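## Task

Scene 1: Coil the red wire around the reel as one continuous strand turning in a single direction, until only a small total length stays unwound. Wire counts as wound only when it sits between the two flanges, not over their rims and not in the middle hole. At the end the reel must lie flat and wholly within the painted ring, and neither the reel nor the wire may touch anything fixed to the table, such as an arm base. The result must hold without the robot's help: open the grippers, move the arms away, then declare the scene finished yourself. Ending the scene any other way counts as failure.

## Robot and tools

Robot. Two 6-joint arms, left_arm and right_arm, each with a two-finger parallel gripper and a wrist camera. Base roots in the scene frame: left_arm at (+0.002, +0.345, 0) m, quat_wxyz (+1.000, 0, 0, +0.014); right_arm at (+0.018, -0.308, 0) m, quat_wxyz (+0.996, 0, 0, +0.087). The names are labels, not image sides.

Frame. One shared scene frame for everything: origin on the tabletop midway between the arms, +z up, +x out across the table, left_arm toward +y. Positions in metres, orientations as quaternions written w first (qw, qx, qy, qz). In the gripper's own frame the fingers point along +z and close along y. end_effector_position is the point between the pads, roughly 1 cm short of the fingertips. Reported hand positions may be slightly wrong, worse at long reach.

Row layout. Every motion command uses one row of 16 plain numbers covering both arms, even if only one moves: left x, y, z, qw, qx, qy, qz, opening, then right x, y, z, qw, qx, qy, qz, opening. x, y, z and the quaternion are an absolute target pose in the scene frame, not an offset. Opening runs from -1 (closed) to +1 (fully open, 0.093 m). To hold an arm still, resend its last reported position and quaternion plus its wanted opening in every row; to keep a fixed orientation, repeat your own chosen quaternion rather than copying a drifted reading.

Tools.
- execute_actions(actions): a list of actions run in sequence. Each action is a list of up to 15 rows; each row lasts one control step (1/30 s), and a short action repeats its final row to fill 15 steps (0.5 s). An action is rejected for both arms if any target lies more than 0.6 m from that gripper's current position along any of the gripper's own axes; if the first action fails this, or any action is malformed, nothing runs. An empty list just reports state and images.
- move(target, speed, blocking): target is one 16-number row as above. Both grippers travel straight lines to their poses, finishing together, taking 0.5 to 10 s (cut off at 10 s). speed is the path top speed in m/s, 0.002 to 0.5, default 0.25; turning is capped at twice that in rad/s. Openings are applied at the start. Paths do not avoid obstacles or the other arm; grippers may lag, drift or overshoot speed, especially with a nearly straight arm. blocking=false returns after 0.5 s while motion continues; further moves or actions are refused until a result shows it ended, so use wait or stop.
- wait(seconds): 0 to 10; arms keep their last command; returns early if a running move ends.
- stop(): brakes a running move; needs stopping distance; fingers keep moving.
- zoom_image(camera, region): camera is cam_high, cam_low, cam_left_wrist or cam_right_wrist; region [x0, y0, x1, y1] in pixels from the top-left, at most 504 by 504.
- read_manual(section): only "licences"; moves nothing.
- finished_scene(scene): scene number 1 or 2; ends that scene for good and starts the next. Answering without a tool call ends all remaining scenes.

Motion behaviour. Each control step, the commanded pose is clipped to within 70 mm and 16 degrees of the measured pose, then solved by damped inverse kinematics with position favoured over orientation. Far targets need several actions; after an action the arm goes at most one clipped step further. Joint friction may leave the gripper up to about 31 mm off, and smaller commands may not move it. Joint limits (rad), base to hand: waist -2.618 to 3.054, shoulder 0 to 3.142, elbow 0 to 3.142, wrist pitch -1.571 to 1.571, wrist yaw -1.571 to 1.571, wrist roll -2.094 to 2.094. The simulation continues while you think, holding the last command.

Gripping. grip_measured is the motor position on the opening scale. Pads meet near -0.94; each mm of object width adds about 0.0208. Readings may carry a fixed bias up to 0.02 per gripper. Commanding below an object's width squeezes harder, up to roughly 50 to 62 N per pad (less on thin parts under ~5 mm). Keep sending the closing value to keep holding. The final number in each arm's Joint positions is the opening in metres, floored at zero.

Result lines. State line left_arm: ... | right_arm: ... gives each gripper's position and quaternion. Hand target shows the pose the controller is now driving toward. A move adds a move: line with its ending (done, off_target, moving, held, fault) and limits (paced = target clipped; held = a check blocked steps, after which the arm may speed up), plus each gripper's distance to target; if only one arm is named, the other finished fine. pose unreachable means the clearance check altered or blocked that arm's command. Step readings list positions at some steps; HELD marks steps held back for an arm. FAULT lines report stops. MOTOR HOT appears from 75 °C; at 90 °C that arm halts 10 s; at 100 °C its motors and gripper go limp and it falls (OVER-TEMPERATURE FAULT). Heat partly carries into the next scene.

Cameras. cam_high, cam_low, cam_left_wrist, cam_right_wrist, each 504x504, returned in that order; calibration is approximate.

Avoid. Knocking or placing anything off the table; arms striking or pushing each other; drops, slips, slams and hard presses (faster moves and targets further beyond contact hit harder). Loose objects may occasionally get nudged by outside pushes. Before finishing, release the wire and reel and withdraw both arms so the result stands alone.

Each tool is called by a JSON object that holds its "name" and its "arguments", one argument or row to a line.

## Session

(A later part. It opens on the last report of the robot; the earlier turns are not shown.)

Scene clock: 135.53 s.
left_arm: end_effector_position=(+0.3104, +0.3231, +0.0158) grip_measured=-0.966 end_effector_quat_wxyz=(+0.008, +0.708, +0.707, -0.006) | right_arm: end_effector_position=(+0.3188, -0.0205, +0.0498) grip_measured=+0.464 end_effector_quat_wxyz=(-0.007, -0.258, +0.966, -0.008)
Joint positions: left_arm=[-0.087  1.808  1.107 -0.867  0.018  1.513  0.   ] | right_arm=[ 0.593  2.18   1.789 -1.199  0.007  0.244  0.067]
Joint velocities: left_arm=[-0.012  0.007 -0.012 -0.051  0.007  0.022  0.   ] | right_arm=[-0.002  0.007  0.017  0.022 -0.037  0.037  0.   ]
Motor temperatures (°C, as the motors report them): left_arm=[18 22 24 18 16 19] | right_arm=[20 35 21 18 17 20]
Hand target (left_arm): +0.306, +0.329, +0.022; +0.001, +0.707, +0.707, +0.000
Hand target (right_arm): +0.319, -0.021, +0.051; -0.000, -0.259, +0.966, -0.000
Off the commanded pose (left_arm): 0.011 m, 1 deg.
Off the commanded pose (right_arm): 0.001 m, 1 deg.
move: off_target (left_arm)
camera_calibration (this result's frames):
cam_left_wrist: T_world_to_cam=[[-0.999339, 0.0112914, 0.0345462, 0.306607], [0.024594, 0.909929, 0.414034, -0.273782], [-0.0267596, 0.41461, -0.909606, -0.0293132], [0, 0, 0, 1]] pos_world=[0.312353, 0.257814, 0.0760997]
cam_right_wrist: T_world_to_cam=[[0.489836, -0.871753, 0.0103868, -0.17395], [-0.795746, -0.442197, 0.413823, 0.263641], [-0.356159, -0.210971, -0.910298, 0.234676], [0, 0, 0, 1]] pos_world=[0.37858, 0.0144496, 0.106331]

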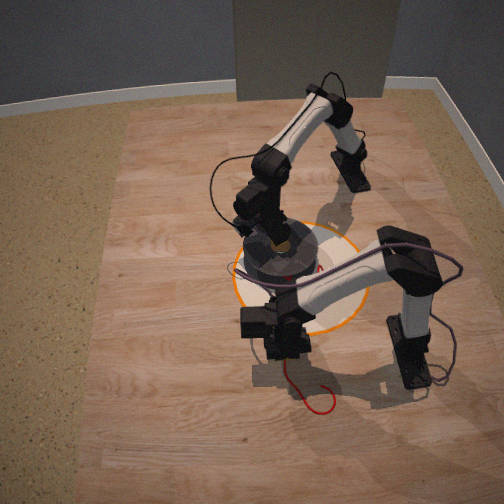

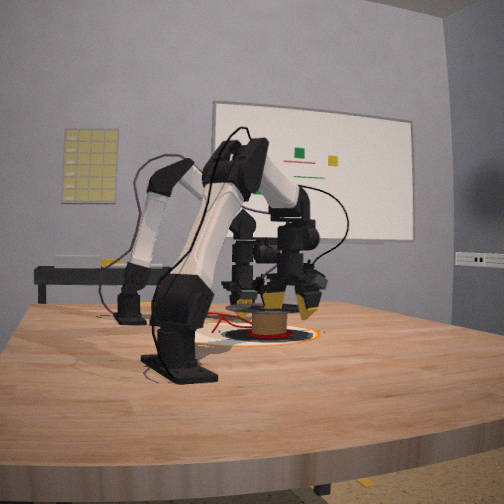

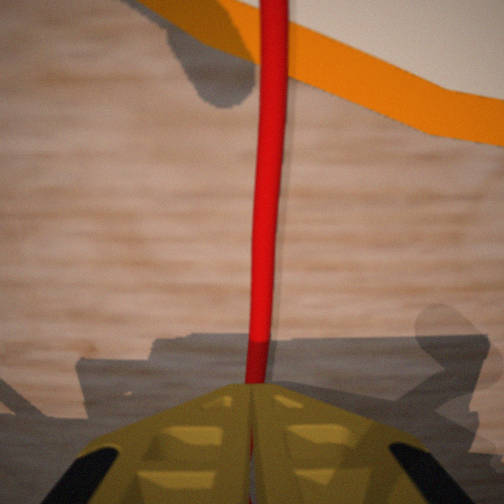

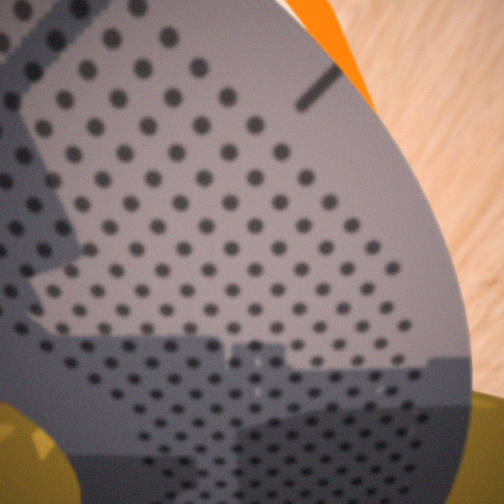

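{"name": "move", "arguments": {
  "target": [0.305,0.40,0.022,0,0.707,0.707,0,-0.97, 0.319,-0.021,0.051,0,-0.259,0.966,0,0.45],
  "speed": 0.08
}}

{"name": "zoom_image", "arguments": {
  "camera": "cam_high",
  "region": [220,210,400,340]
}}

{"name": "zoom_image", "arguments": {
  "camera": "cam_low",
  "region": [190,280,340,360]
}}

Scene clock: 137.67 s.
left_arm: end_effector_position=(+0.3053, +0.3944, +0.0158) grip_measured=-0.966 end_effector_quat_wxyz=(+0.006, +0.706, +0.708, -0.006) | right_arm: end_effector_position=(+0.3188, -0.0205, +0.0498) grip_measured=+0.464 end_effector_quat_wxyz=(-0.007, -0.258, +0.966, -0.008)
Joint positions: left_arm=[ 0.145  1.808  1.107 -0.874  0.017  1.741  0.   ] | right_arm=[ 0.593  2.18   1.789 -1.199  0.007  0.244  0.067]
Joint velocities: left_arm=[-0.007 -0.032 -0.017  0.022  0.007  0.051  0.   ] | right_arm=[ 0.002 -0.012 -0.002  0.022 -0.037 -0.081  0.   ]
Motor temperatures (°C, as the motors report them): left_arm=[18 23 24 18 16 19] | right_arm=[20 36 21 18 17 20]
Hand target (left_arm): +0.307, +0.399, +0.022; +0.001, +0.707, +0.707, +0.001
Hand target (right_arm): +0.319, -0.021, +0.051; -0.000, -0.259, +0.966, -0.000
Off the commanded pose (left_arm): 0.008 m, 1 deg.
Off the commanded pose (right_arm): 0.001 m, 1 deg.
move: done
camera_calibration (this result's frames):
cam_left_wrist: T_world_to_cam=[[-0.999242, 0.0073968, 0.0382185, 0.302091], [0.0226104, 0.909477, 0.41514, -0.337699], [-0.0316881, 0.415689, -0.908955, -0.0579187], [0, 0, 0, 1]] pos_world=[0.307662, 0.328971, 0.0760015]
cam_right_wrist: T_world_to_cam=[[0.489836, -0.871753, 0.0103868, -0.17395], [-0.795746, -0.442197, 0.413823, 0.263641], [-0.356159, -0.210971, -0.910298, 0.234676], [0, 0, 0, 1]] pos_world=[0.37858, 0.0144496, 0.106331]

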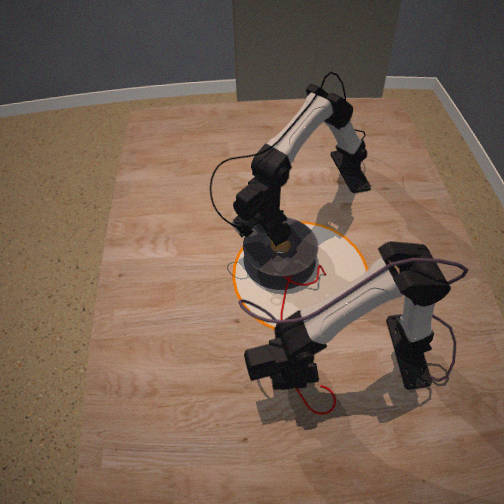

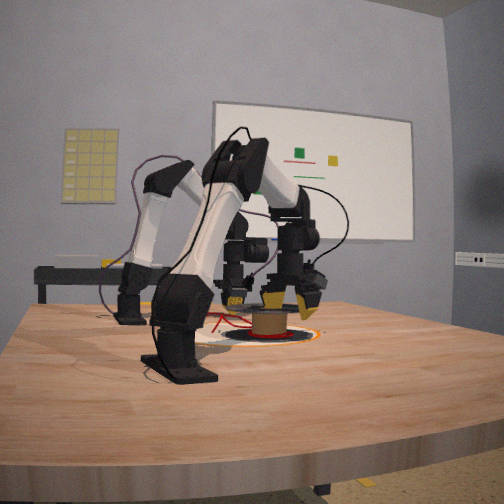

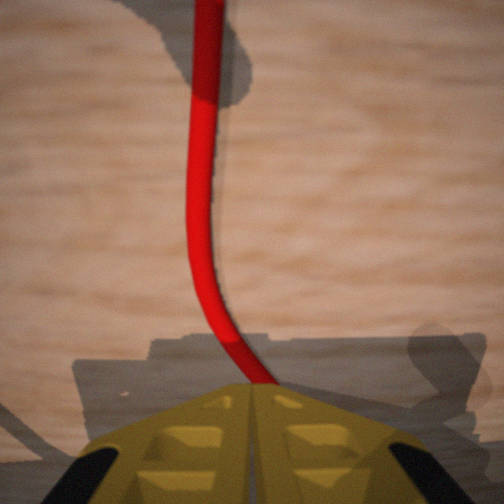

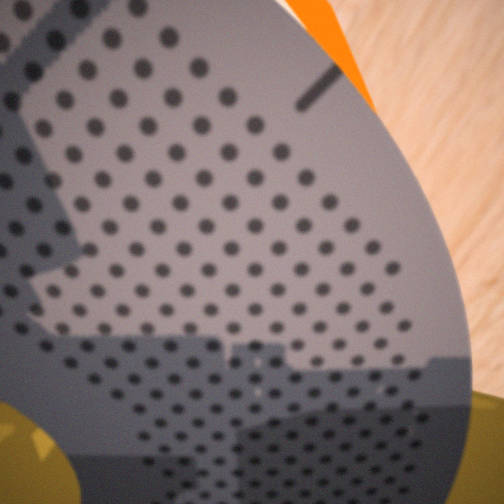

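Region (220, 210, 400, 340) of cam_high's 504x504 image, scaled by 2.800, with more detail than that image has.

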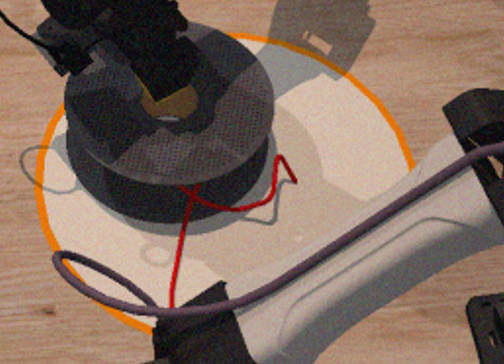

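Region (190, 280, 340, 360) of cam_low's 504x504 image, scaled by 3.360, with more detail than that image has; it fills the top 269 rows of this view, and the rest is white.

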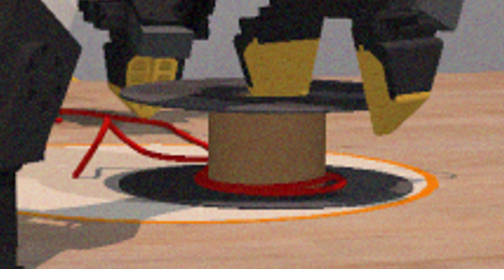

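{"name": "move", "arguments": {
  "target": [0.305,0.39,0.06,0,0.707,0.707,0,-0.97, 0.319,-0.021,0.051,0,-0.259,0.966,0,0.45],
  "speed": 0.1
}}

Scene clock: 140.17 s.
left_arm: end_effector_position=(+0.3031, +0.3902, +0.0507) grip_measured=-0.966 end_effector_quat_wxyz=(-0.000, +0.706, +0.708, -0.010) | right_arm: end_effector_position=(+0.3188, -0.0205, +0.0498) grip_measured=+0.464 end_effector_quat_wxyz=(-0.007, -0.258, +0.966, -0.008)
Joint positions: left_arm=[ 0.13   1.757  1.195 -1.025  0.012  1.725  0.   ] | right_arm=[ 0.593  2.18   1.789 -1.199  0.007  0.244  0.067]
Joint velocities: left_arm=[ 0.007 -0.022  0.017 -0.022 -0.022 -0.066  0.   ] | right_arm=[-0.012 -0.012 -0.012 -0.037  0.007 -0.007 -0.   ]
Motor temperatures (°C, as the motors report them): left_arm=[18 23 24 18 16 19] | right_arm=[20 36 20 18 17 20]
Hand target (left_arm): +0.305, +0.390, +0.060; +0.000, +0.707, +0.707, +0.000
Hand target (right_arm): +0.319, -0.021, +0.051; -0.000, -0.259, +0.966, -0.000
Off the commanded pose (left_arm): 0.010 m, 1 deg.
Off the commanded pose (right_arm): 0.001 m, 1 deg.
move: done
camera_calibration (this result's frames):
cam_left_wrist: T_world_to_cam=[[-0.998639, 0.00693538, 0.0516974, 0.2979], [0.0279196, 0.908258, 0.417477, -0.349635], [-0.0440592, 0.418352, -0.907216, -0.0219289], [0, 0, 0, 1]] pos_world=[0.30629, 0.324667, 0.11067]
cam_right_wrist: T_world_to_cam=[[0.489836, -0.871753, 0.0103868, -0.17395], [-0.795746, -0.442197, 0.413823, 0.263641], [-0.356159, -0.210971, -0.910298, 0.234676], [0, 0, 0, 1]] pos_world=[0.37858, 0.0144496, 0.106331]

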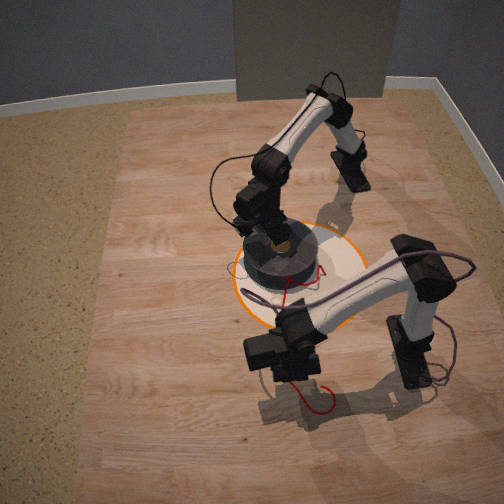

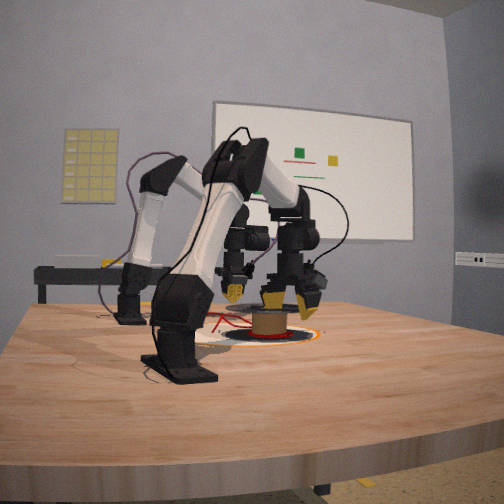

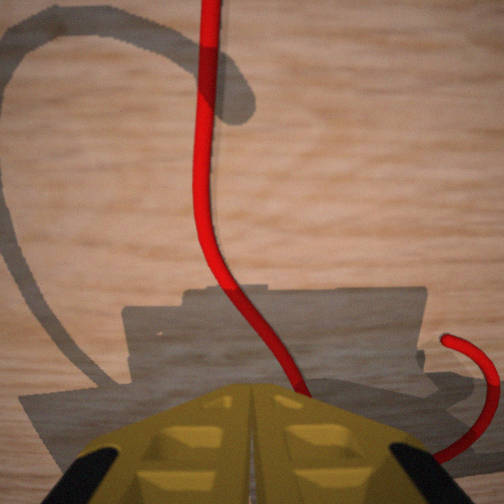

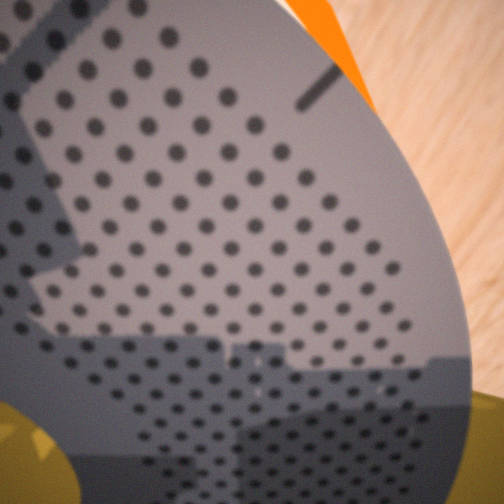

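{"name": "move", "arguments": {
  "target": [0.297,0.36,0.05,0,0.707,0.707,0,0.0, 0.319,-0.021,0.051,0,-0.259,0.966,0,0.45],
  "speed": 0.1
}}

Scene clock: 146.93 s.
left_arm: end_effector_position=(+0.2953, +0.3600, +0.0469) grip_measured=-0.002 end_effector_quat_wxyz=(-0.005, +0.708, +0.706, -0.014) | right_arm: end_effector_position=(+0.3188, -0.0205, +0.0498) grip_measured=+0.464 end_effector_quat_wxyz=(-0.007, -0.258, +0.966, -0.008)
Joint positions: left_arm=[ 0.032  1.733  1.15  -1.016  0.011  1.632  0.045] | right_arm=[ 0.593  2.18   1.789 -1.199  0.007  0.244  0.067]
Joint velocities: left_arm=[ 0.012 -0.002  0.012  0.051 -0.066 -0.095 -0.   ] | right_arm=[ 0.002 -0.007 -0.027 -0.007 -0.066  0.066 -0.001]
Motor temperatures (°C, as the motors report them): left_arm=[18 24 24 18 16 19] | right_arm=[20 37 20 18 17 20]
Hand target (left_arm): +0.296, +0.360, +0.050; -0.001, +0.707, +0.707, -0.001
Hand target (right_arm): +0.319, -0.021, +0.051; -0.000, -0.259, +0.966, -0.000
Off the commanded pose (left_arm): 0.004 m, 2 deg.
Off the commanded pose (right_arm): 0.001 m, 1 deg.
move: done
camera_calibration (this result's frames):
cam_left_wrist: T_world_to_cam=[[-0.997854, 0.0118591, 0.0643939, 0.287933], [0.0377639, 0.907645, 0.418036, -0.32311], [-0.0534893, 0.419571, -0.906145, -0.0107139], [0, 0, 0, 1]] pos_world=[0.298944, 0.29435, 0.106822]
cam_right_wrist: T_world_to_cam=[[0.489836, -0.871753, 0.0103868, -0.17395], [-0.795746, -0.442197, 0.413823, 0.263641], [-0.356159, -0.210971, -0.910298, 0.234676], [0, 0, 0, 1]] pos_world=[0.37858, 0.0144496, 0.106331]

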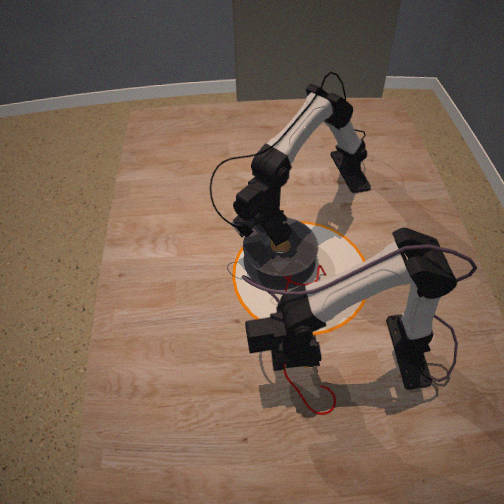

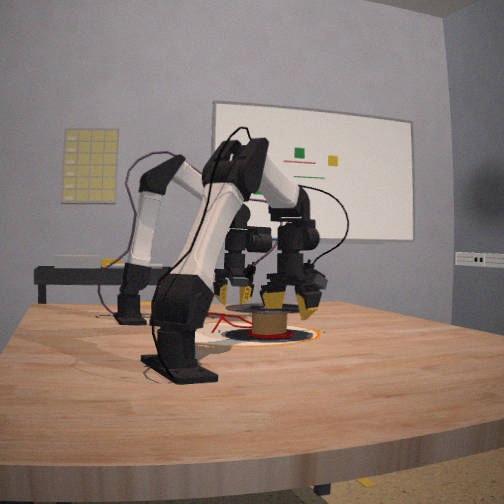

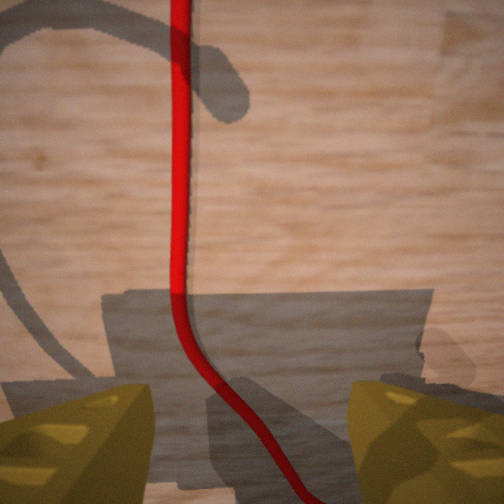

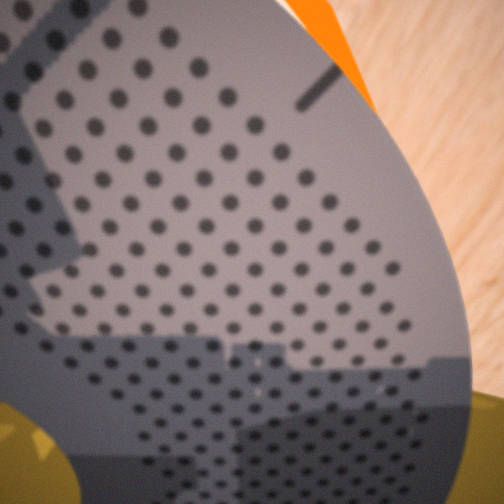

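{"name": "move", "arguments": {
  "target": [0.318,0.33,0.04,0,0.707,0.707,0,0.0, 0.319,-0.021,0.051,0,-0.259,0.966,0,0.45],
  "speed": 0.1
}}

{"name": "move", "arguments": {
  "target": [0.312,0.33,-0.002,0,0.707,0.707,0,0.0, 0.319,-0.021,0.051,0,-0.259,0.966,0,0.45],
  "speed": 0.06
}}

Scene clock: 148.30 s.
left_arm: end_effector_position=(+0.3083, +0.3301, +0.0413) grip_measured=-0.002 end_effector_quat_wxyz=(-0.003, +0.708, +0.706, -0.010) | right_arm: end_effector_position=(+0.3188, -0.0205, +0.0498) grip_measured=+0.464 end_effector_quat_wxyz=(-0.007, -0.258, +0.966, -0.008)
Joint positions: left_arm=[-0.069  1.778  1.181 -0.992  0.011  1.532  0.045] | right_arm=[ 0.593  2.18   1.789 -1.199  0.007  0.244  0.067]
Joint velocities: left_arm=[ 0.007 -0.017  0.007 -0.007 -0.007  0.022 -0.002] | right_arm=[-0.002 -0.002  0.002  0.022  0.022 -0.051 -0.001]
Motor temperatures (°C, as the motors report them): left_arm=[18 24 24 18 16 19] | right_arm=[20 38 20 18 17 20]
Hand target (left_arm): +0.317, +0.330, +0.040; -0.000, +0.707, +0.707, -0.000
Hand target (right_arm): +0.319, -0.021, +0.051; -0.000, -0.259, +0.966, -0.000
Off the commanded pose (left_arm): 0.010 m, 1 deg.
Off the commanded pose (right_arm): 0.001 m, 1 deg.
move: done
camera_calibration (this result's frames):
cam_left_wrist: T_world_to_cam=[[-0.998375, 0.0121152, 0.0556898, 0.302079], [0.0344749, 0.906478, 0.420843, -0.292843], [-0.045383, 0.422079, -0.905422, -0.00590722], [0, 0, 0, 1]] pos_world=[0.311415, 0.264289, 0.10107]
cam_right_wrist: T_world_to_cam=[[0.489836, -0.871753, 0.0103868, -0.17395], [-0.795746, -0.442197, 0.413823, 0.263641], [-0.356159, -0.210971, -0.910298, 0.234676], [0, 0, 0, 1]] pos_world=[0.37858, 0.0144496, 0.106331]

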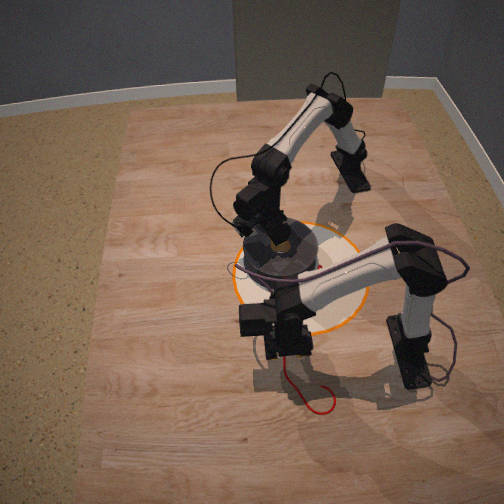

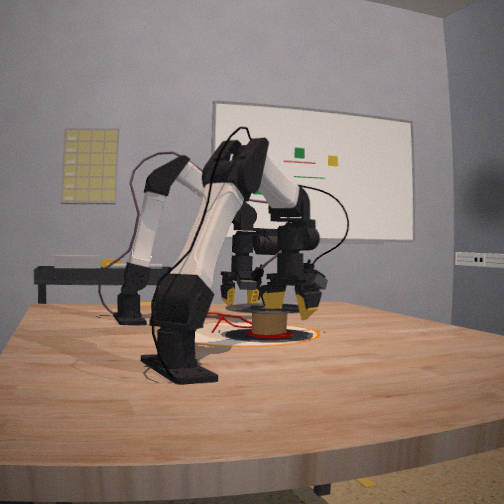

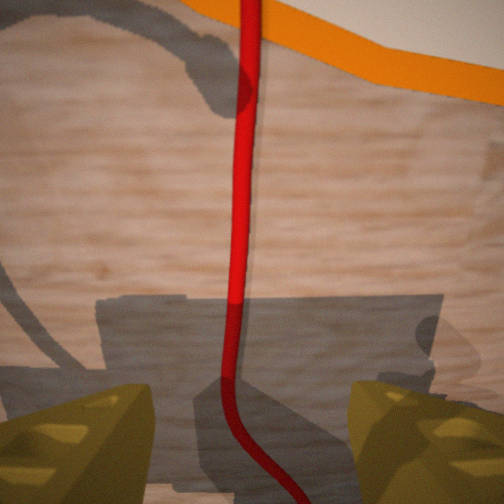

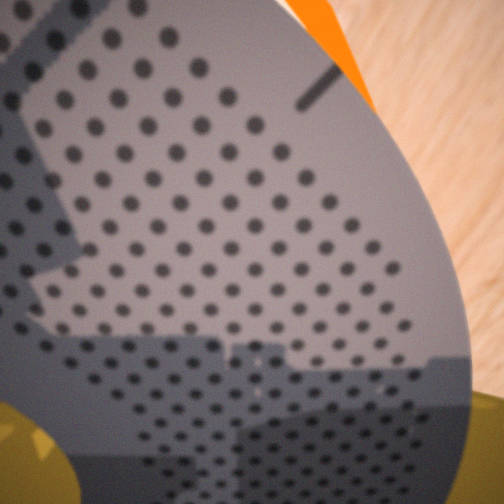

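Scene clock: 149.27 s.
left_arm: end_effector_position=(+0.3098, +0.3301, +0.0114) grip_measured=-0.002 end_effector_quat_wxyz=(+0.002, +0.707, +0.707, -0.005) | right_arm: end_effector_position=(+0.3188, -0.0205, +0.0498) grip_measured=+0.464 end_effector_quat_wxyz=(-0.007, -0.258, +0.966, -0.008)
Joint positions: left_arm=[-0.069  1.818  1.101 -0.858  0.011  1.529  0.045] | right_arm=[ 0.593  2.18   1.789 -1.199  0.007  0.244  0.067]
Joint velocities: left_arm=[-0.017  0.002 -0.017  0.066 -0.007  0.022 -0.   ] | right_arm=[-0.002 -0.002 -0.012  0.051 -0.007  0.022  0.   ]
Motor temperatures (°C, as the motors report them): left_arm=[18 24 24 18 16 19] | right_arm=[20 38 20 18 17 20]
Hand target (left_arm): +0.311, +0.330, -0.001; -0.000, +0.707, +0.707, -0.000
Hand target (right_arm): +0.319, -0.021, +0.051; -0.000, -0.259, +0.966, -0.000
Off the commanded pose (left_arm): 0.014 m, 1 deg.
Off the commanded pose (right_arm): 0.001 m, 1 deg.
move: off_target (left_arm)
camera_calibration (this result's frames):
cam_left_wrist: T_world_to_cam=[[-0.999107, 0.00909483, 0.0412506, 0.306665], [0.025627, 0.906807, 0.420766, -0.277612], [-0.0335795, 0.421448, -0.906231, -0.0363424], [0, 0, 0, 1]] pos_world=[0.312285, 0.264268, 0.0712251]
cam_right_wrist: T_world_to_cam=[[0.489836, -0.871753, 0.0103868, -0.17395], [-0.795746, -0.442197, 0.413823, 0.263641], [-0.356159, -0.210971, -0.910298, 0.234676], [0, 0, 0, 1]] pos_world=[0.37858, 0.0144496, 0.106331]

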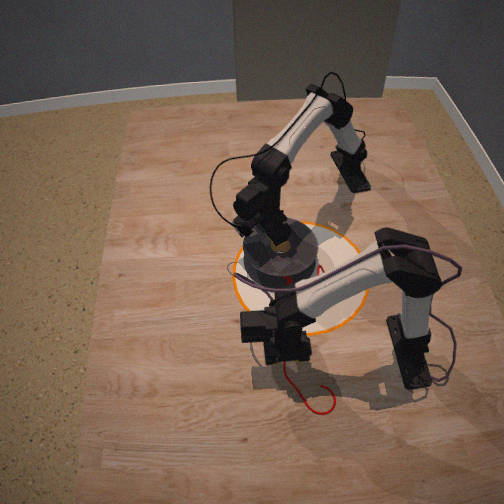

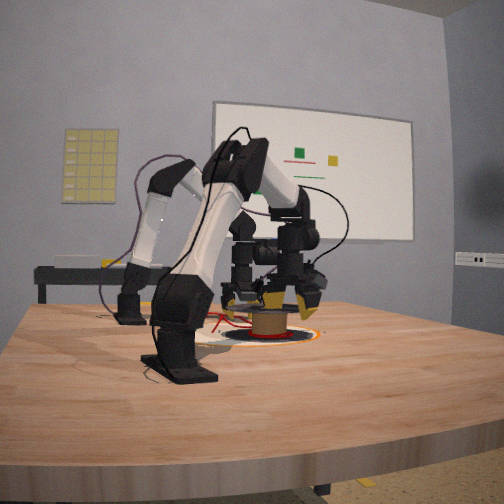

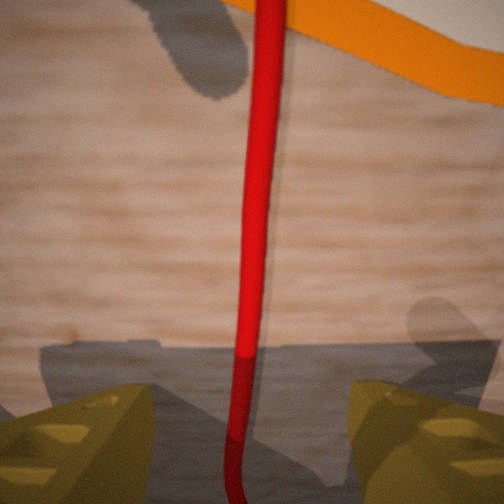

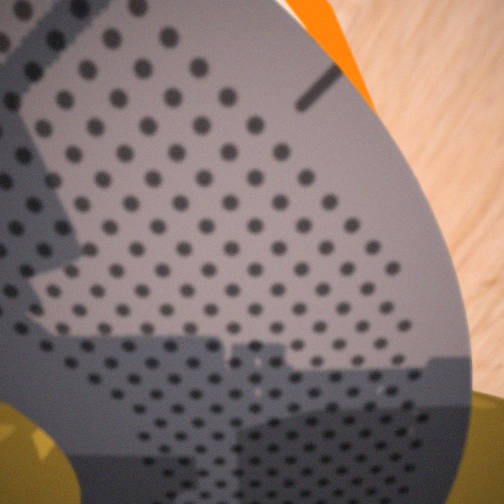

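{"name": "move", "arguments": {
  "target": [0.312,0.33,-0.002,0,0.707,0.707,0,-1.0, 0.319,-0.021,0.051,0,-0.259,0.966,0,0.45],
  "speed": 0.06
}}

{"name": "move", "arguments": {
  "target": [0.312,0.33,0.035,0,0.707,0.707,0,-1.0, 0.319,-0.021,0.051,0,-0.259,0.966,0,0.45],
  "speed": 0.05
}}

Scene clock: 150.57 s.
left_arm: end_effector_position=(+0.3123, +0.3299, +0.0114) grip_measured=-0.991 end_effector_quat_wxyz=(+0.006, +0.707, +0.707, -0.002) | right_arm: end_effector_position=(+0.3188, -0.0205, +0.0498) grip_measured=+0.464 end_effector_quat_wxyz=(-0.007, -0.258, +0.966, -0.008)
Joint positions: left_arm=[-0.069  1.818  1.101 -0.847  0.011  1.529  0.   ] | right_arm=[ 0.593  2.18   1.789 -1.199  0.007  0.244  0.067]
Joint velocities: left_arm=[-0.012 -0.017  0.002 -0.066 -0.007  0.007  0.   ] | right_arm=[ 0.012 -0.002  0.002 -0.051  0.007  0.007 -0.   ]
Motor temperatures (°C, as the motors report them): left_arm=[18 24 24 18 16 19] | right_arm=[20 38 20 18 17 20]
Hand target (left_arm): +0.311, +0.330, -0.001; -0.000, +0.707, +0.707, -0.000
Hand target (right_arm): +0.319, -0.021, +0.051; -0.000, -0.259, +0.966, -0.000
Off the commanded pose (left_arm): 0.013 m, 1 deg.
Off the commanded pose (right_arm): 0.001 m, 1 deg.
move: off_target (left_arm)
camera_calibration (this result's frames):
cam_left_wrist: T_world_to_cam=[[-0.999482, 0.00872899, 0.0309671, 0.309513], [0.0209534, 0.906995, 0.42062, -0.276185], [-0.0244154, 0.421051, -0.906708, -0.0389373], [0, 0, 0, 1]] pos_world=[0.31419, 0.264191, 0.0712795]
cam_right_wrist: T_world_to_cam=[[0.489836, -0.871753, 0.0103868, -0.17395], [-0.795746, -0.442197, 0.413823, 0.263641], [-0.356159, -0.210971, -0.910298, 0.234676], [0, 0, 0, 1]] pos_world=[0.37858, 0.0144496, 0.106331]

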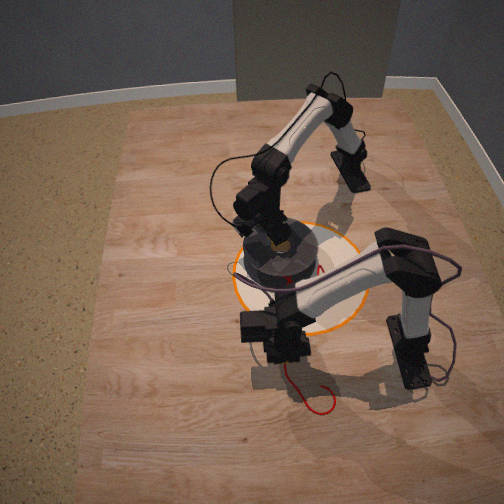

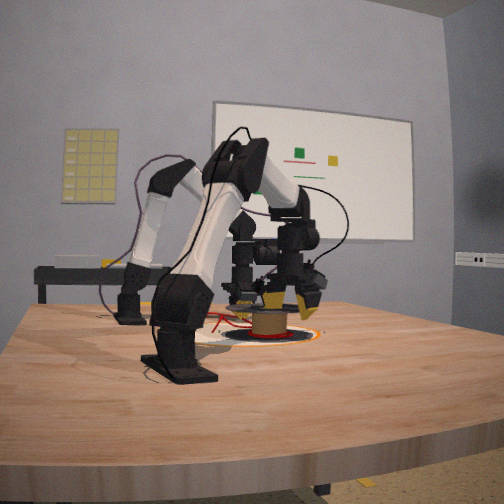

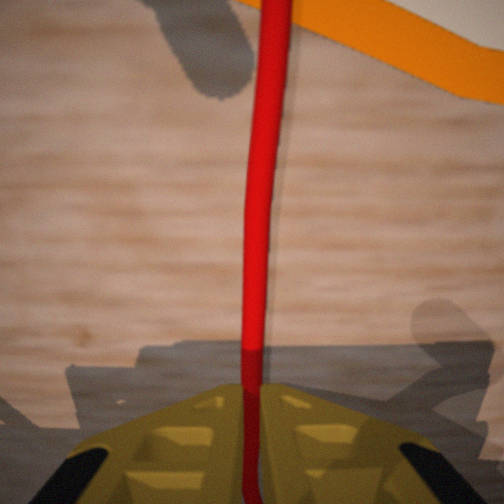

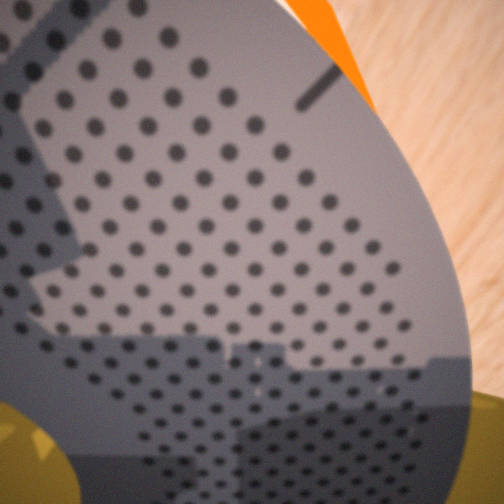

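Scene clock: 151.50 s.
left_arm: end_effector_position=(+0.3073, +0.3302, +0.0208) grip_measured=-0.991 end_effector_quat_wxyz=(-0.008, +0.707, +0.707, -0.015) | right_arm: end_effector_position=(+0.3188, -0.0205, +0.0498) grip_measured=+0.464 end_effector_quat_wxyz=(-0.007, -0.258, +0.966, -0.008)
Joint positions: left_arm=[-0.069  1.818  1.142 -0.927  0.011  1.529  0.   ] | right_arm=[ 0.593  2.18   1.789 -1.199  0.007  0.244  0.067]
Joint velocities: left_arm=[ 0.002  0.012 -0.007  0.037  0.022 -0.007  0.   ] | right_arm=[ 0.007 -0.002 -0.012 -0.051  0.081  0.051  0.001]
Motor temperatures (°C, as the motors report them): left_arm=[18 24 24 18 16 19] | right_arm=[20 38 20 18 17 20]
Hand target (left_arm): +0.312, +0.330, +0.035; +0.000, +0.707, +0.707, +0.000
Hand target (right_arm): +0.319, -0.021, +0.051; -0.000, -0.259, +0.966, -0.000
Off the commanded pose (left_arm): 0.015 m, 2 deg.
Off the commanded pose (right_arm): 0.001 m, 1 deg.
move: off_target (left_arm)
camera_calibration (this result's frames):
cam_left_wrist: T_world_to_cam=[[-0.997496, 0.00864705, 0.0701855, 0.302841], [0.0374748, 0.906313, 0.420942, -0.285065], [-0.0599701, 0.422519, -0.904368, -0.02026], [0, 0, 0, 1]] pos_world=[0.31155, 0.2643, 0.0804186]
cam_right_wrist: T_world_to_cam=[[0.489836, -0.871753, 0.0103868, -0.17395], [-0.795746, -0.442197, 0.413823, 0.263641], [-0.356159, -0.210971, -0.910298, 0.234676], [0, 0, 0, 1]] pos_world=[0.37858, 0.0144496, 0.106331]

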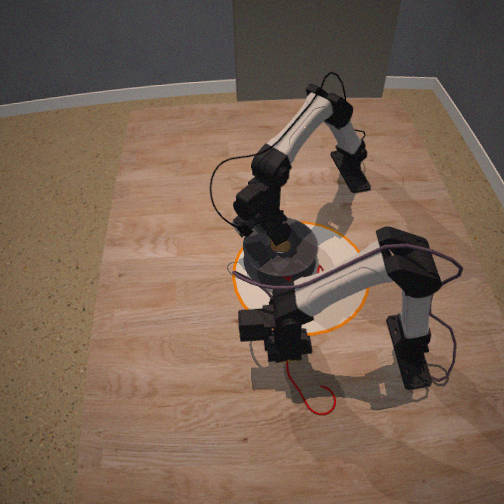

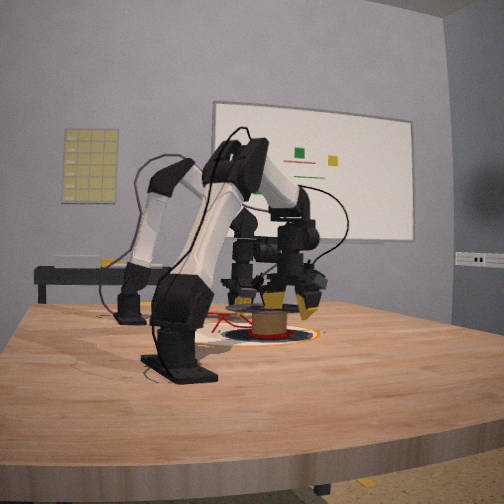

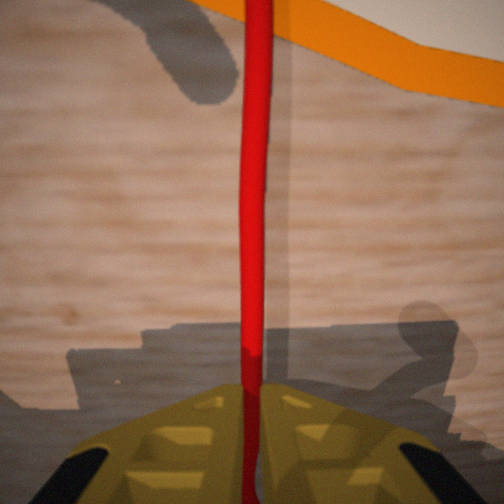

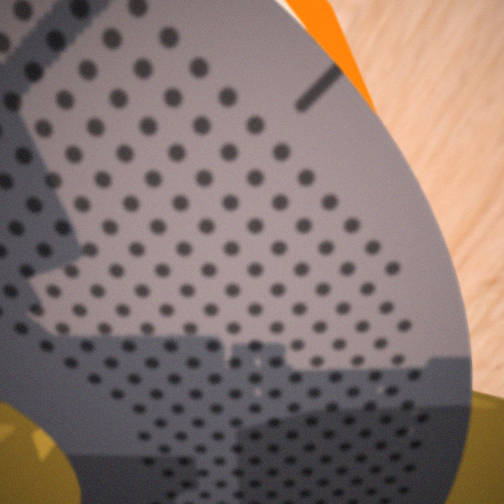

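{"name": "move", "arguments": {
  "target": [0.322,0.40,0.022,0,0.707,0.707,0,-1.0, 0.319,-0.021,0.051,0,-0.259,0.966,0,0.45],
  "speed": 0.06
}}

{"name": "zoom_image", "arguments": {
  "camera": "cam_high",
  "region": [220,210,400,340]
}}

Scene clock: 153.53 s.
left_arm: end_effector_position=(+0.3146, +0.3931, +0.0229) grip_measured=-0.991 end_effector_quat_wxyz=(-0.001, +0.707, +0.707, -0.011) | right_arm: end_effector_position=(+0.3189, -0.0203, +0.0497) grip_measured=+0.464 end_effector_quat_wxyz=(-0.006, -0.258, +0.966, -0.008)
Joint positions: left_arm=[ 0.132  1.839  1.18  -0.929  0.011  1.731  0.   ] | right_arm=[ 0.593  2.18   1.789 -1.198  0.007  0.244  0.067]
Joint velocities: left_arm=[-0.007  0.002  0.002  0.037 -0.022  0.095  0.   ] | right_arm=[-0.007 -0.022 -0.022  0.037  0.037  0.037  0.001]
Motor temperatures (°C, as the motors report them): left_arm=[18 24 24 18 16 19] | right_arm=[20 38 20 18 17 20]
Hand target (left_arm): +0.323, +0.399, +0.022; +0.001, +0.707, +0.707, +0.000
Hand target (right_arm): +0.319, -0.021, +0.051; -0.000, -0.259, +0.966, -0.000
Off the commanded pose (left_arm): 0.010 m, 1 deg.
Off the commanded pose (right_arm): 0.001 m, 1 deg.
move: done
camera_calibration (this result's frames):
cam_left_wrist: T_world_to_cam=[[-0.998535, 0.00959124, 0.0532509, 0.309721], [0.0310037, 0.907999, 0.417823, -0.341808], [-0.0443443, 0.418862, -0.906966, -0.0478763], [0, 0, 0, 1]] pos_world=[0.317742, 0.327444, 0.0829001]
cam_right_wrist: T_world_to_cam=[[0.48983, -0.871758, 0.0101949, -0.173892], [-0.795973, -0.442416, 0.413152, 0.263907], [-0.355658, -0.210489, -0.910605, 0.234613], [0, 0, 0, 1]] pos_world=[0.378683, 0.0145479, 0.106379]

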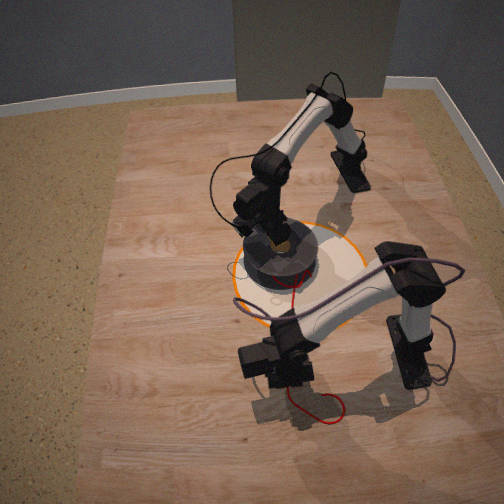

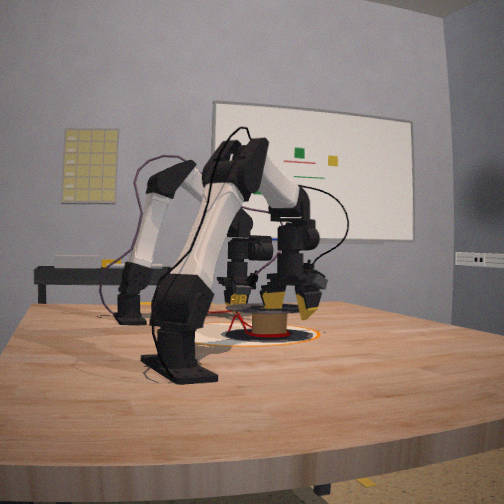

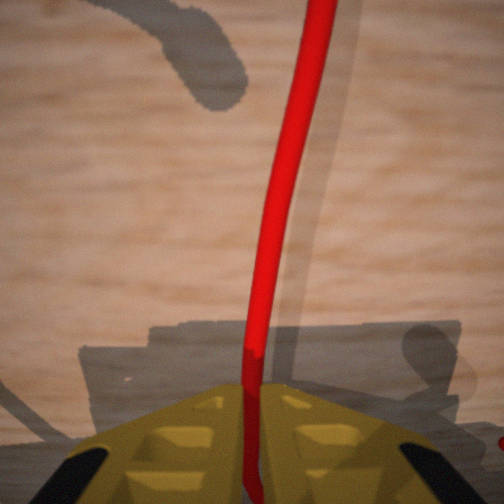

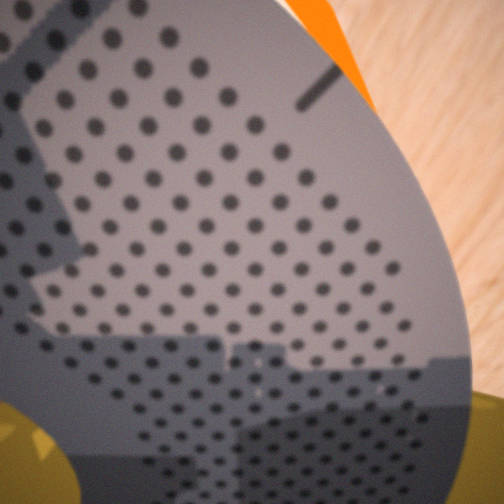

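Region (220, 210, 400, 340) of cam_high's 504x504 image, scaled by 2.800, with more detail than that image has.

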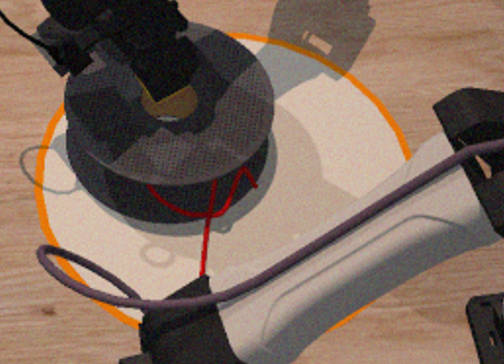

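{"name": "move", "arguments": {
  "target": [0.328,0.43,0.022,0,0.707,0.707,0,-1.0, 0.319,-0.021,0.051,0,-0.259,0.966,0,0.45],
  "speed": 0.04
}}

{"name": "zoom_image", "arguments": {
  "camera": "cam_high",
  "region": [220,210,400,340]
}}

{"name": "zoom_image", "arguments": {
  "camera": "cam_low",
  "region": [190,280,340,360]
}}

Scene clock: 160.37 s.
left_arm: end_effector_position=(+0.3240, +0.4224, +0.0230) grip_measured=-0.991 end_effector_quat_wxyz=(+0.004, +0.709, +0.706, -0.005) | right_arm: end_effector_position=(+0.3195, -0.0198, +0.0497) grip_measured=+0.464 end_effector_quat_wxyz=(-0.005, -0.258, +0.966, -0.007)
Joint positions: left_arm=[ 0.216  1.88   1.234 -0.929  0.011  1.818  0.   ] | right_arm=[ 0.593  2.18   1.789 -1.195  0.007  0.244  0.067]
Joint velocities: left_arm=[-0.017  0.002  0.022 -0.022 -0.007  0.007  0.   ] | right_arm=[-0.007  0.007 -0.007  0.007 -0.037 -0.095  0.   ]
Motor temperatures (°C, as the motors report them): left_arm=[18 25 24 18 16 19] | right_arm=[20 39 20 18 17 20]
Hand target (left_arm): +0.329, +0.430, +0.022; +0.000, +0.707, +0.707, +0.000
Hand target (right_arm): +0.319, -0.021, +0.051; -0.000, -0.259, +0.966, -0.000
Off the commanded pose (left_arm): 0.009 m, 1 deg.
Off the commanded pose (right_arm): 0.002 m, 1 deg.
move: done
camera_calibration (this result's frames):
cam_left_wrist: T_world_to_cam=[[-0.999146, 0.013699, 0.0389763, 0.317641], [0.0288087, 0.907234, 0.419638, -0.36775], [-0.029612, 0.420403, -0.906854, -0.0651009], [0, 0, 0, 1]] pos_world=[0.326037, 0.356652, 0.0829044]
cam_right_wrist: T_world_to_cam=[[0.489809, -0.871779, 0.00942708, -0.173662], [-0.796879, -0.443288, 0.410463, 0.264969], [-0.353654, -0.208561, -0.911828, 0.234358], [0, 0, 0, 1]] pos_world=[0.379091, 0.0149408, 0.106572]

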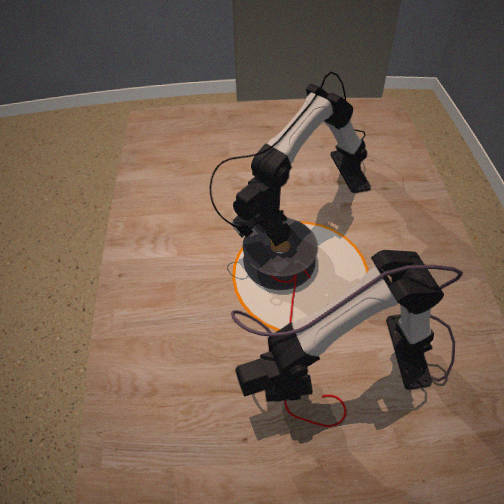

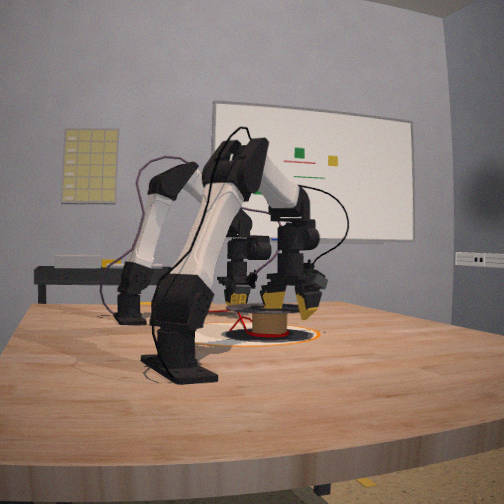

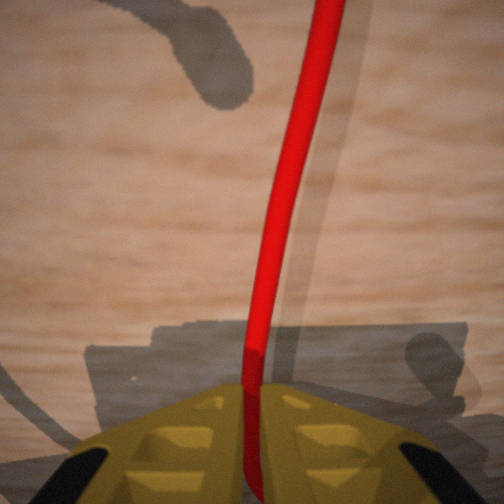

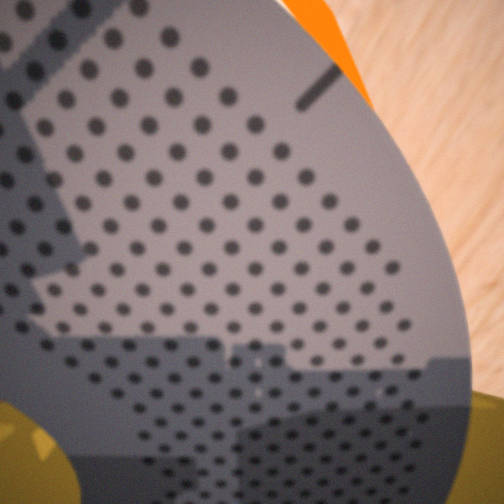

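Region (220, 210, 400, 340) of cam_high's 504x504 image, scaled by 2.800, with more detail than that image has.

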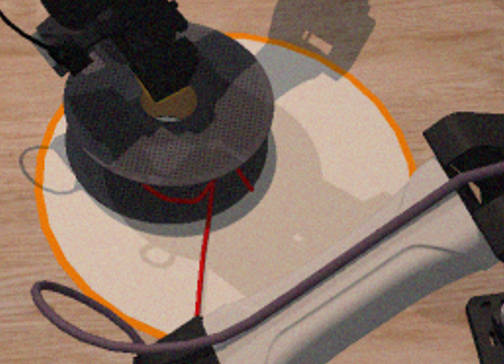

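Region (190, 280, 340, 360) of cam_low's 504x504 image, scaled by 3.360, with more detail than that image has; it fills the top 269 rows of this view, and the rest is white.

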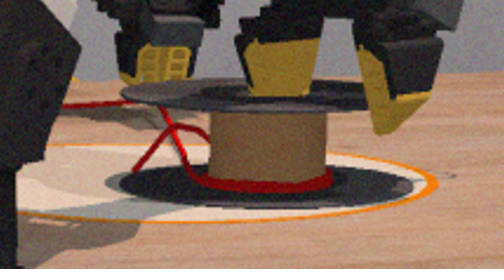

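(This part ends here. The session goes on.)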